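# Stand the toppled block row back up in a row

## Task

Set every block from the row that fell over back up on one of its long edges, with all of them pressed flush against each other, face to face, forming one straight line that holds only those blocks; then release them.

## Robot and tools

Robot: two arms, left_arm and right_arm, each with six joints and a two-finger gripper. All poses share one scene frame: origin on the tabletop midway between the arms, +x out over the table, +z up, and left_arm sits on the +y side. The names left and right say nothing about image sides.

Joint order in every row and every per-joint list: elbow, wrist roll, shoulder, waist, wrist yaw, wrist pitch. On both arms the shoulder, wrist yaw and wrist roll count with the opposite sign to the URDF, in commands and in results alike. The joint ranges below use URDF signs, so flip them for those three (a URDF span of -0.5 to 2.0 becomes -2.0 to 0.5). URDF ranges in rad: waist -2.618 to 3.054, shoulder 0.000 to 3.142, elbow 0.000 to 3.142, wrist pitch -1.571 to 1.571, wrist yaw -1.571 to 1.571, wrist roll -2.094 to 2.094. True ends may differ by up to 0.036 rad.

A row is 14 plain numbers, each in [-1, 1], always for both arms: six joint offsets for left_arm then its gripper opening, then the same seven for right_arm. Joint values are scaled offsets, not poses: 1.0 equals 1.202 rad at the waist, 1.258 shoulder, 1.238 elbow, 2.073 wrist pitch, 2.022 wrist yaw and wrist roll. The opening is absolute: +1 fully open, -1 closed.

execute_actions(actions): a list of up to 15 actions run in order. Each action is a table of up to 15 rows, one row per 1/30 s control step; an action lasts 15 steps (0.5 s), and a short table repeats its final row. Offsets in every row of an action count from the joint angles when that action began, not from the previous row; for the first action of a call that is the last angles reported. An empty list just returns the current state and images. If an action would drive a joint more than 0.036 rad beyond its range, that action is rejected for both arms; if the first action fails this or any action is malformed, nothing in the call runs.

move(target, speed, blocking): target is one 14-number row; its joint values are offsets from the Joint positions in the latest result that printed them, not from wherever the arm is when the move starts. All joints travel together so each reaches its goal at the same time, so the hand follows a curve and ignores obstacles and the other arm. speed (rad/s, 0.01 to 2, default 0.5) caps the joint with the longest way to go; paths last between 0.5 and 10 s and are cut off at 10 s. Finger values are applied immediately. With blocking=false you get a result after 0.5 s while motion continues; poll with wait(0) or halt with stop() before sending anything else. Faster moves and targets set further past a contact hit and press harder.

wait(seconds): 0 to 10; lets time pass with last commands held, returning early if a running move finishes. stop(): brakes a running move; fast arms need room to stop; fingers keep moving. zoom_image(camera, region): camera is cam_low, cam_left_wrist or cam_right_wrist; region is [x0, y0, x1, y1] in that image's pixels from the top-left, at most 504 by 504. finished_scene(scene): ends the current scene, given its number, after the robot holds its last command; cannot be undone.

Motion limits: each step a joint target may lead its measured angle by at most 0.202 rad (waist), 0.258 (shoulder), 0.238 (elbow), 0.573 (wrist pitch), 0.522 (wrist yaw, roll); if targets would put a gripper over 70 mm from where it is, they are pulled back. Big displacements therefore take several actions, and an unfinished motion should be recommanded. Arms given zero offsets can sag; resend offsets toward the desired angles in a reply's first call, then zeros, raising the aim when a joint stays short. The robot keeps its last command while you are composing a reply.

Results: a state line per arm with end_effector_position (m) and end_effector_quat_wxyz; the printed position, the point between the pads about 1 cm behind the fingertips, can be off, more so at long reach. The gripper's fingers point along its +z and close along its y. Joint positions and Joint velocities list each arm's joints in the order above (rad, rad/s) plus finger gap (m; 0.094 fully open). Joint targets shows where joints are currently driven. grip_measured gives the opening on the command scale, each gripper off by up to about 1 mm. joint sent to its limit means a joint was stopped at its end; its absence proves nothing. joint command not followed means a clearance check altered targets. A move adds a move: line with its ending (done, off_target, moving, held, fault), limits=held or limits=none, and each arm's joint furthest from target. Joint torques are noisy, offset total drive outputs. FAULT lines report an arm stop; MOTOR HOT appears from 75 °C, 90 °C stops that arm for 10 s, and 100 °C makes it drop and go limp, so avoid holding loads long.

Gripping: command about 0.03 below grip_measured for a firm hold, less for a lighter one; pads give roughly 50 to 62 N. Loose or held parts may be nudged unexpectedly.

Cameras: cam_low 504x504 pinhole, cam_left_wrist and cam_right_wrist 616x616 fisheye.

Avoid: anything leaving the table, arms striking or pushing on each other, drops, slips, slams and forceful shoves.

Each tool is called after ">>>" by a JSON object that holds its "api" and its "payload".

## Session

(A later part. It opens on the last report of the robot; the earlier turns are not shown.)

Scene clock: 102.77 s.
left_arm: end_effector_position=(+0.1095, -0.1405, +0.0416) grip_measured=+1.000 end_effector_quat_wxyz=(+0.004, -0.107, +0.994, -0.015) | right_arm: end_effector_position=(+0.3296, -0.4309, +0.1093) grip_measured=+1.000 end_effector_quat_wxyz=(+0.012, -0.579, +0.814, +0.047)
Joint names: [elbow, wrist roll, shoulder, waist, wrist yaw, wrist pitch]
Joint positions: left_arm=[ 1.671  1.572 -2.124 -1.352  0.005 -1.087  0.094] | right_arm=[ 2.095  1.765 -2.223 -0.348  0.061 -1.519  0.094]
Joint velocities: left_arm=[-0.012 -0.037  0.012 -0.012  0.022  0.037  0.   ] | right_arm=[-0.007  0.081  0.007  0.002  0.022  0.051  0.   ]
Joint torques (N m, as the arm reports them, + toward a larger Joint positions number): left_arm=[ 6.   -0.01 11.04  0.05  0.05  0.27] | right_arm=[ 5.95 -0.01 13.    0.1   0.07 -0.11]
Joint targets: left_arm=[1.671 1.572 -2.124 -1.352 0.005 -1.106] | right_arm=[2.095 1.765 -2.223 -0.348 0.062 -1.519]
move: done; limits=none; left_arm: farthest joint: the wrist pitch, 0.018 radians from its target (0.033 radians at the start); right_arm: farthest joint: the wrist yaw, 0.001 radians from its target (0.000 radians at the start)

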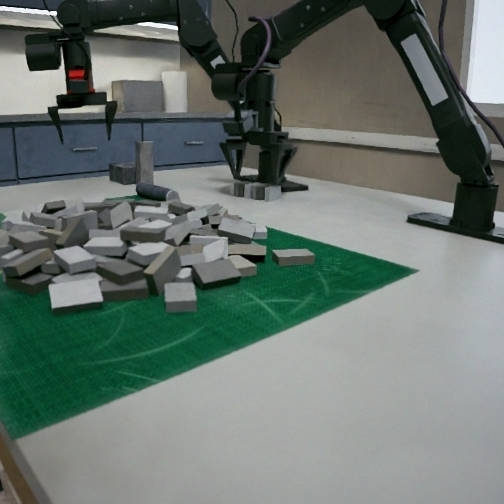

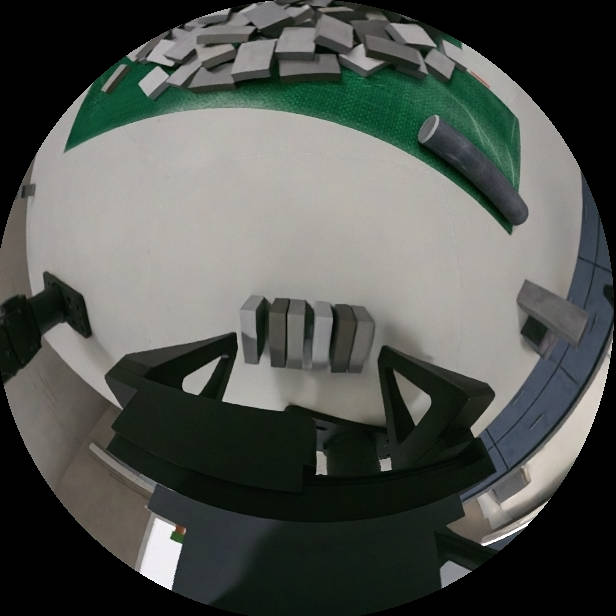

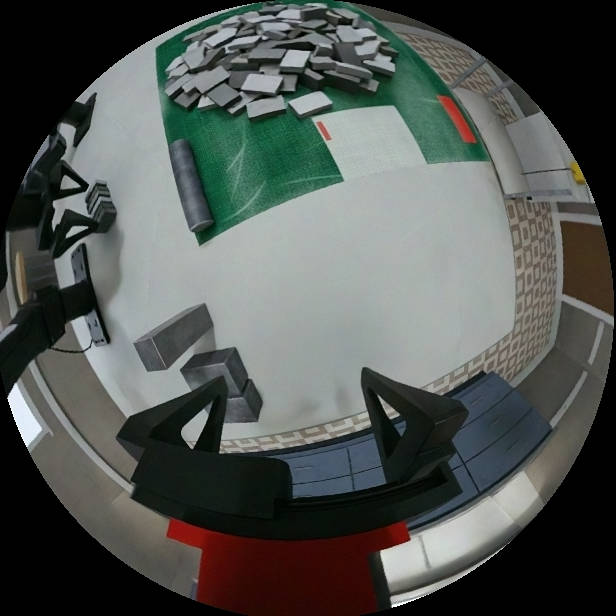

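>>> {"api": "move", "payload": {"target": [0,0,-0.058,0,0,0.008,1,0,0,0,0,0,0,1], "speed": 0.06}}

Scene clock: 104.50 s.
left_arm: end_effector_position=(+0.1090, -0.1384, +0.0176) grip_measured=+1.000 end_effector_quat_wxyz=(+0.001, -0.107, +0.994, +0.009) | right_arm: end_effector_position=(+0.3296, -0.4310, +0.1093) grip_measured=+1.000 end_effector_quat_wxyz=(+0.012, -0.579, +0.814, +0.047)
Joint names: [elbow, wrist roll, shoulder, waist, wrist yaw, wrist pitch]
Joint positions: left_arm=[ 1.671  1.572 -2.186 -1.352  0.005 -1.074  0.094] | right_arm=[ 2.095  1.765 -2.223 -0.348  0.061 -1.519  0.094]
Joint velocities: left_arm=[-0.002  0.037  0.007 -0.002 -0.081 -0.007  0.   ] | right_arm=[ 0.022  0.066  0.012  0.007 -0.022 -0.037  0.   ]
Joint torques (N m, as the arm reports them, + toward a larger Joint positions number): left_arm=[ 5.85  0.   10.43 -0.01  0.06  0.37] | right_arm=[ 5.84  0.01 13.1   0.17  0.05 -0.13]
Joint targets: left_arm=[1.671 1.572 -2.197 -1.352 0.005 -1.071] | right_arm=[2.095 1.765 -2.223 -0.348 0.061 -1.519]
move: done; limits=none; left_arm: farthest joint: the shoulder, 0.011 radians from its target (0.073 radians at the start); right_arm: farthest joint: the waist, 0.000 radians from its target (0.000 radians at the start)

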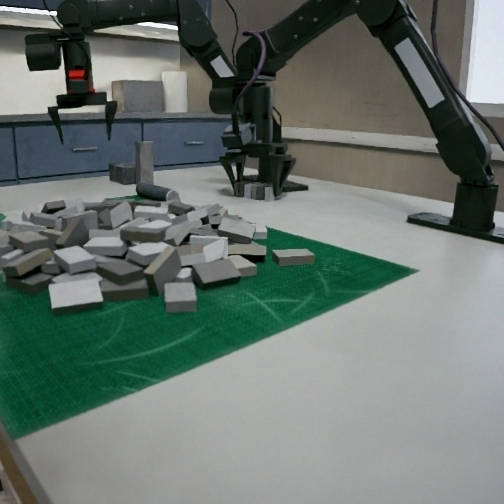

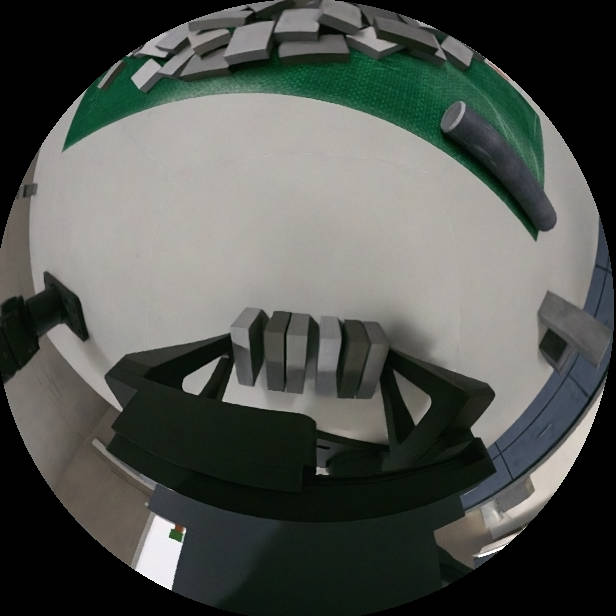

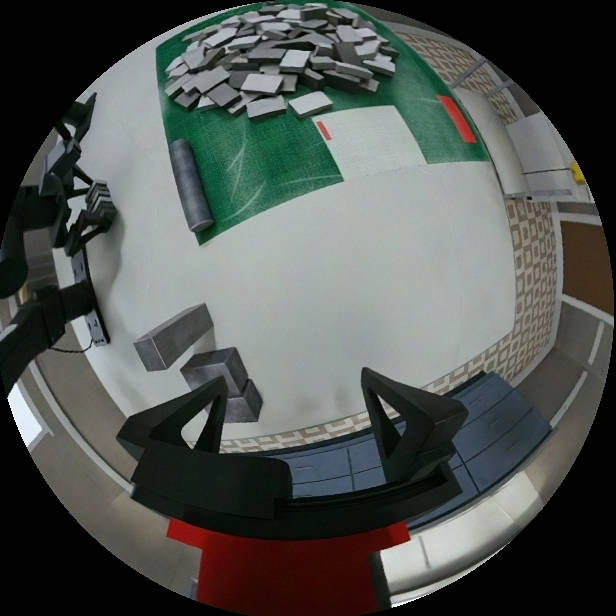

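>>> {"api": "execute_actions", "payload": {"actions": [[[0,0,-0.015,0,0,0,0.88,0,0,0,0,0,0,1]],[[0,0,0,0,0,0,0.76,0,0,0,0,0,0,1]],[[0,0,0,0,0,0,0.64,0,0,0,0,0,0,1]],[[0,0,0,0,0,0,0.52,0,0,0,0,0,0,1]],[[0,0,0,0,0,0,0.4,0,0,0,0,0,0,1]],[[0,0,0,0,0,0,0.27,0,0,0,0,0,0,1]]]}}

>>> {"api": "move", "payload": {"target": [0,0,0,0,0,0,1,0,0,0,0,0,0,1]}}

>>> {"api": "move", "payload": {"target": [0,0,0.15,0,0,0,1,0,0,0,0,0,0,1], "speed": 0.3}}

Scene clock: 108.13 s.
left_arm: end_effector_position=(+0.1092, -0.1392, +0.0176) grip_measured=+0.306 end_effector_quat_wxyz=(+0.001, -0.107, +0.994, +0.007) | right_arm: end_effector_position=(+0.3294, -0.4313, +0.1092) grip_measured=+1.000 end_effector_quat_wxyz=(+0.011, -0.579, +0.814, +0.047)
Joint names: [elbow, wrist roll, shoulder, waist, wrist yaw, wrist pitch]
Joint positions: left_arm=[ 1.671  1.572 -2.186 -1.352  0.005 -1.071  0.061] | right_arm=[ 2.095  1.765 -2.223 -0.348  0.059 -1.519  0.094]
Joint velocities: left_arm=[ 0.007  0.022  0.002 -0.017  0.007  0.037 -0.   ] | right_arm=[-0.012  0.037  0.012  0.012 -0.007  0.007  0.   ]
Joint torques (N m, as the arm reports them, + toward a larger Joint positions number): left_arm=[ 5.68  0.   11.29  0.08  0.06  0.36] | right_arm=[ 5.76  0.02 13.06  0.07  0.02 -0.09]
Joint targets: left_arm=[1.671 1.572 -2.186 -1.352 0.005 -1.071] | right_arm=[2.095 1.765 -2.223 -0.348 0.059 -1.519]

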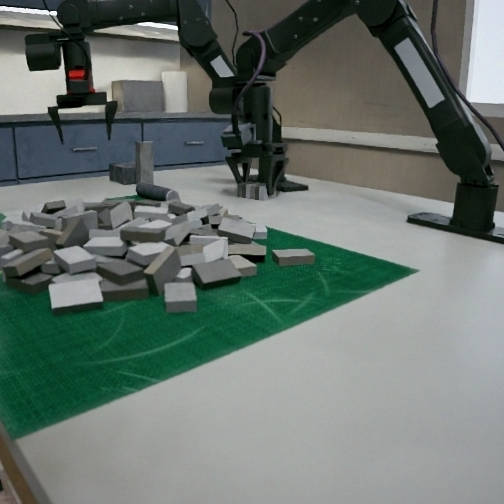

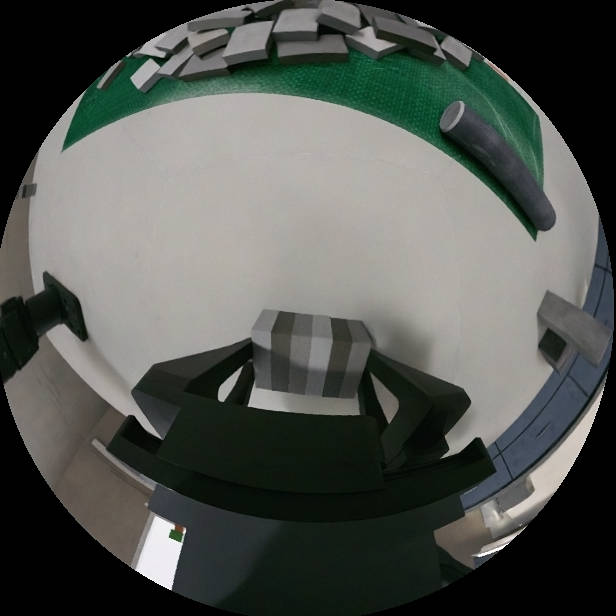

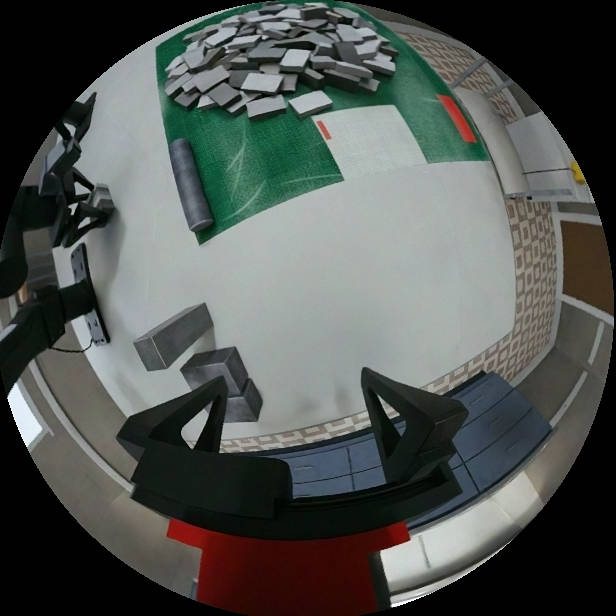

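Scene clock: 108.63 s.
left_arm: end_effector_position=(+0.1092, -0.1392, +0.0176) grip_measured=+1.000 end_effector_quat_wxyz=(+0.002, -0.107, +0.994, +0.007) | right_arm: end_effector_position=(+0.3293, -0.4313, +0.1092) grip_measured=+1.000 end_effector_quat_wxyz=(+0.011, -0.579, +0.814, +0.047)
Joint names: [elbow, wrist roll, shoulder, waist, wrist yaw, wrist pitch]
Joint positions: left_arm=[ 1.671  1.572 -2.186 -1.352  0.005 -1.071  0.094] | right_arm=[ 2.095  1.765 -2.223 -0.348  0.058 -1.519  0.094]
Joint velocities: left_arm=[-0.007  0.022  0.022 -0.012  0.051 -0.007  0.   ] | right_arm=[-0.012  0.037 -0.002 -0.022  0.051  0.051  0.   ]
Joint torques (N m, as the arm reports them, + toward a larger Joint positions number): left_arm=[ 5.72 -0.02 11.19  0.06  0.1   0.34] | right_arm=[ 5.93  0.02 12.97 -0.12  0.05 -0.15]
Joint targets: left_arm=[1.671 1.572 -2.186 -1.352 0.005 -1.071] | right_arm=[2.095 1.765 -2.223 -0.348 0.059 -1.519]
move: done; limits=none; left_arm: farthest joint: the waist, 0.000 radians from its target (0.000 radians at the start); right_arm: farthest joint: the wrist yaw, 0.001 radians from its target (0.000 radians at the start)

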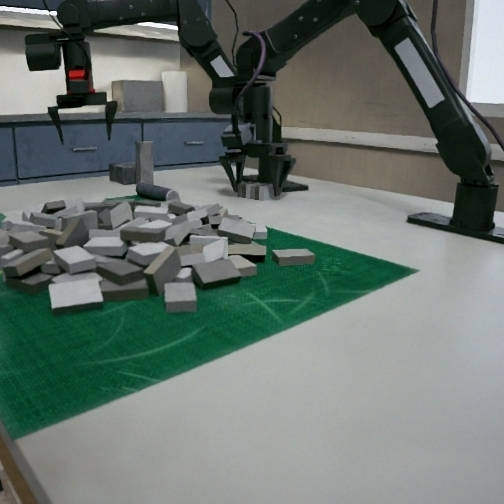

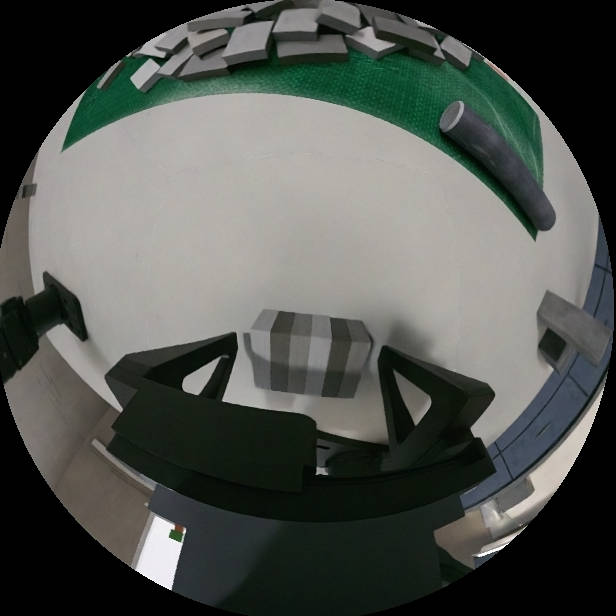

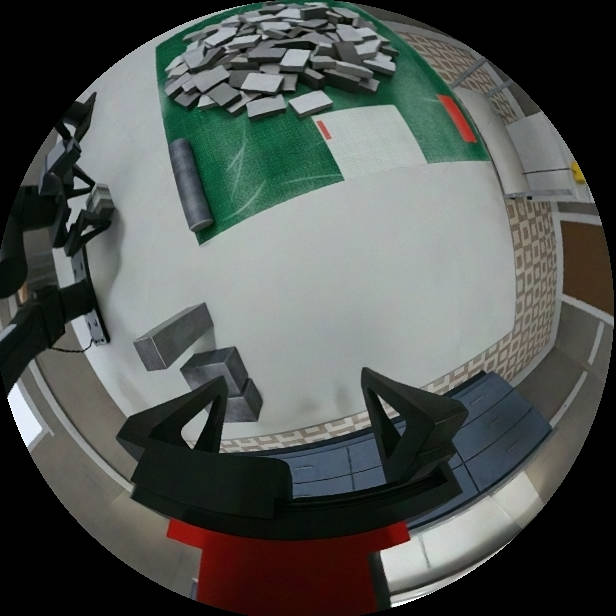

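Scene clock: 109.67 s.
left_arm: end_effector_position=(+0.1118, -0.1511, +0.0903) grip_measured=+1.000 end_effector_quat_wxyz=(+0.011, -0.107, +0.991, -0.084) | right_arm: end_effector_position=(+0.3293, -0.4314, +0.1092) grip_measured=+1.000 end_effector_quat_wxyz=(+0.011, -0.579, +0.814, +0.047)
Joint names: [elbow, wrist roll, shoulder, waist, wrist yaw, wrist pitch]
Joint positions: left_arm=[ 1.671  1.572 -2.003 -1.352  0.005 -1.069  0.094] | right_arm=[ 2.095  1.765 -2.223 -0.348  0.058 -1.519  0.094]
Joint velocities: left_arm=[ 0.007  0.007  0.007  0.002 -0.007 -0.037  0.   ] | right_arm=[ 0.002  0.037 -0.002 -0.007 -0.007  0.066  0.   ]
Joint torques (N m, as the arm reports them, + toward a larger Joint positions number): left_arm=[ 6.13 -0.03 10.61 -0.03  0.07  0.64] | right_arm=[ 5.99  0.01 13.23  0.01  0.02 -0.16]
Joint targets: left_arm=[1.671 1.572 -1.997 -1.352 0.005 -1.071] | right_arm=[2.095 1.765 -2.223 -0.348 0.058 -1.519]
move: done; limits=none; left_arm: farthest joint: the shoulder, 0.006 radians from its target (0.188 radians at the start); right_arm: farthest joint: the waist, 0.000 radians from its target (0.000 radians at the start)

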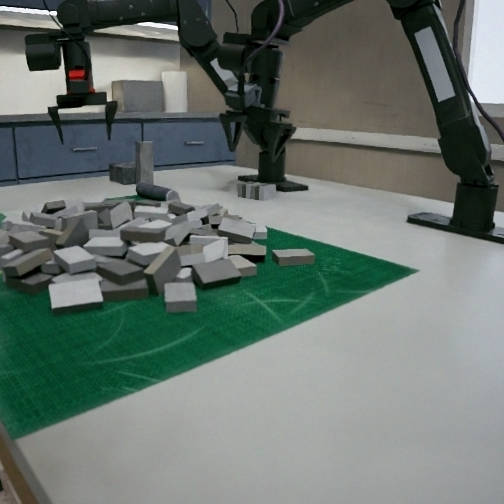

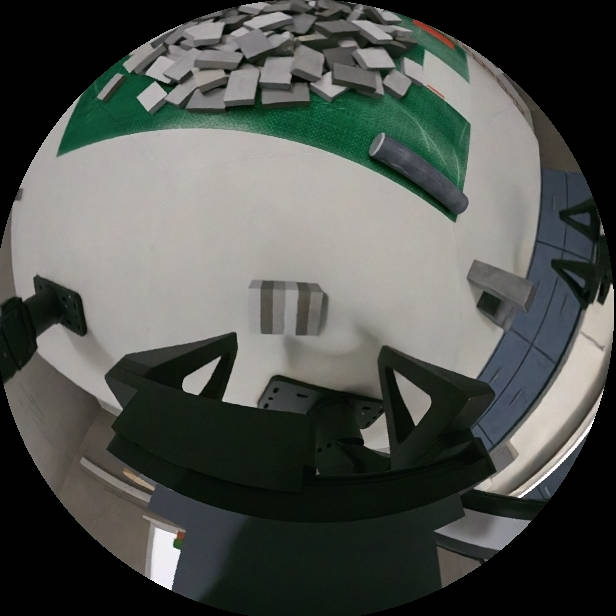

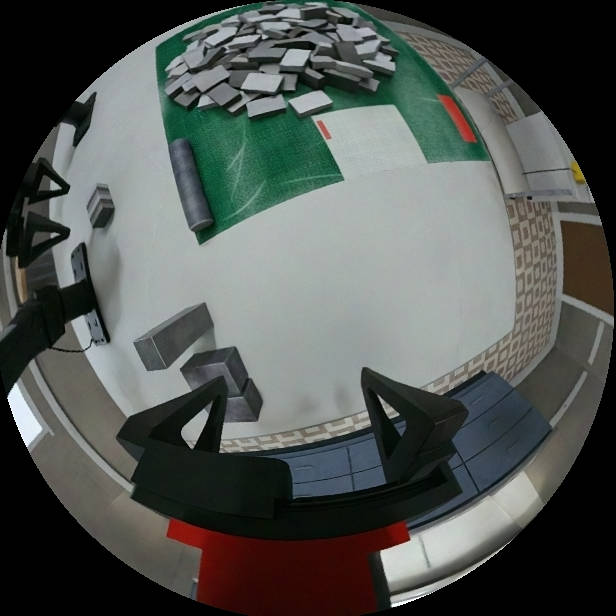

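>>> {"api": "finished_scene", "payload": {"scene": 2}}

The scene is finished: the task was done.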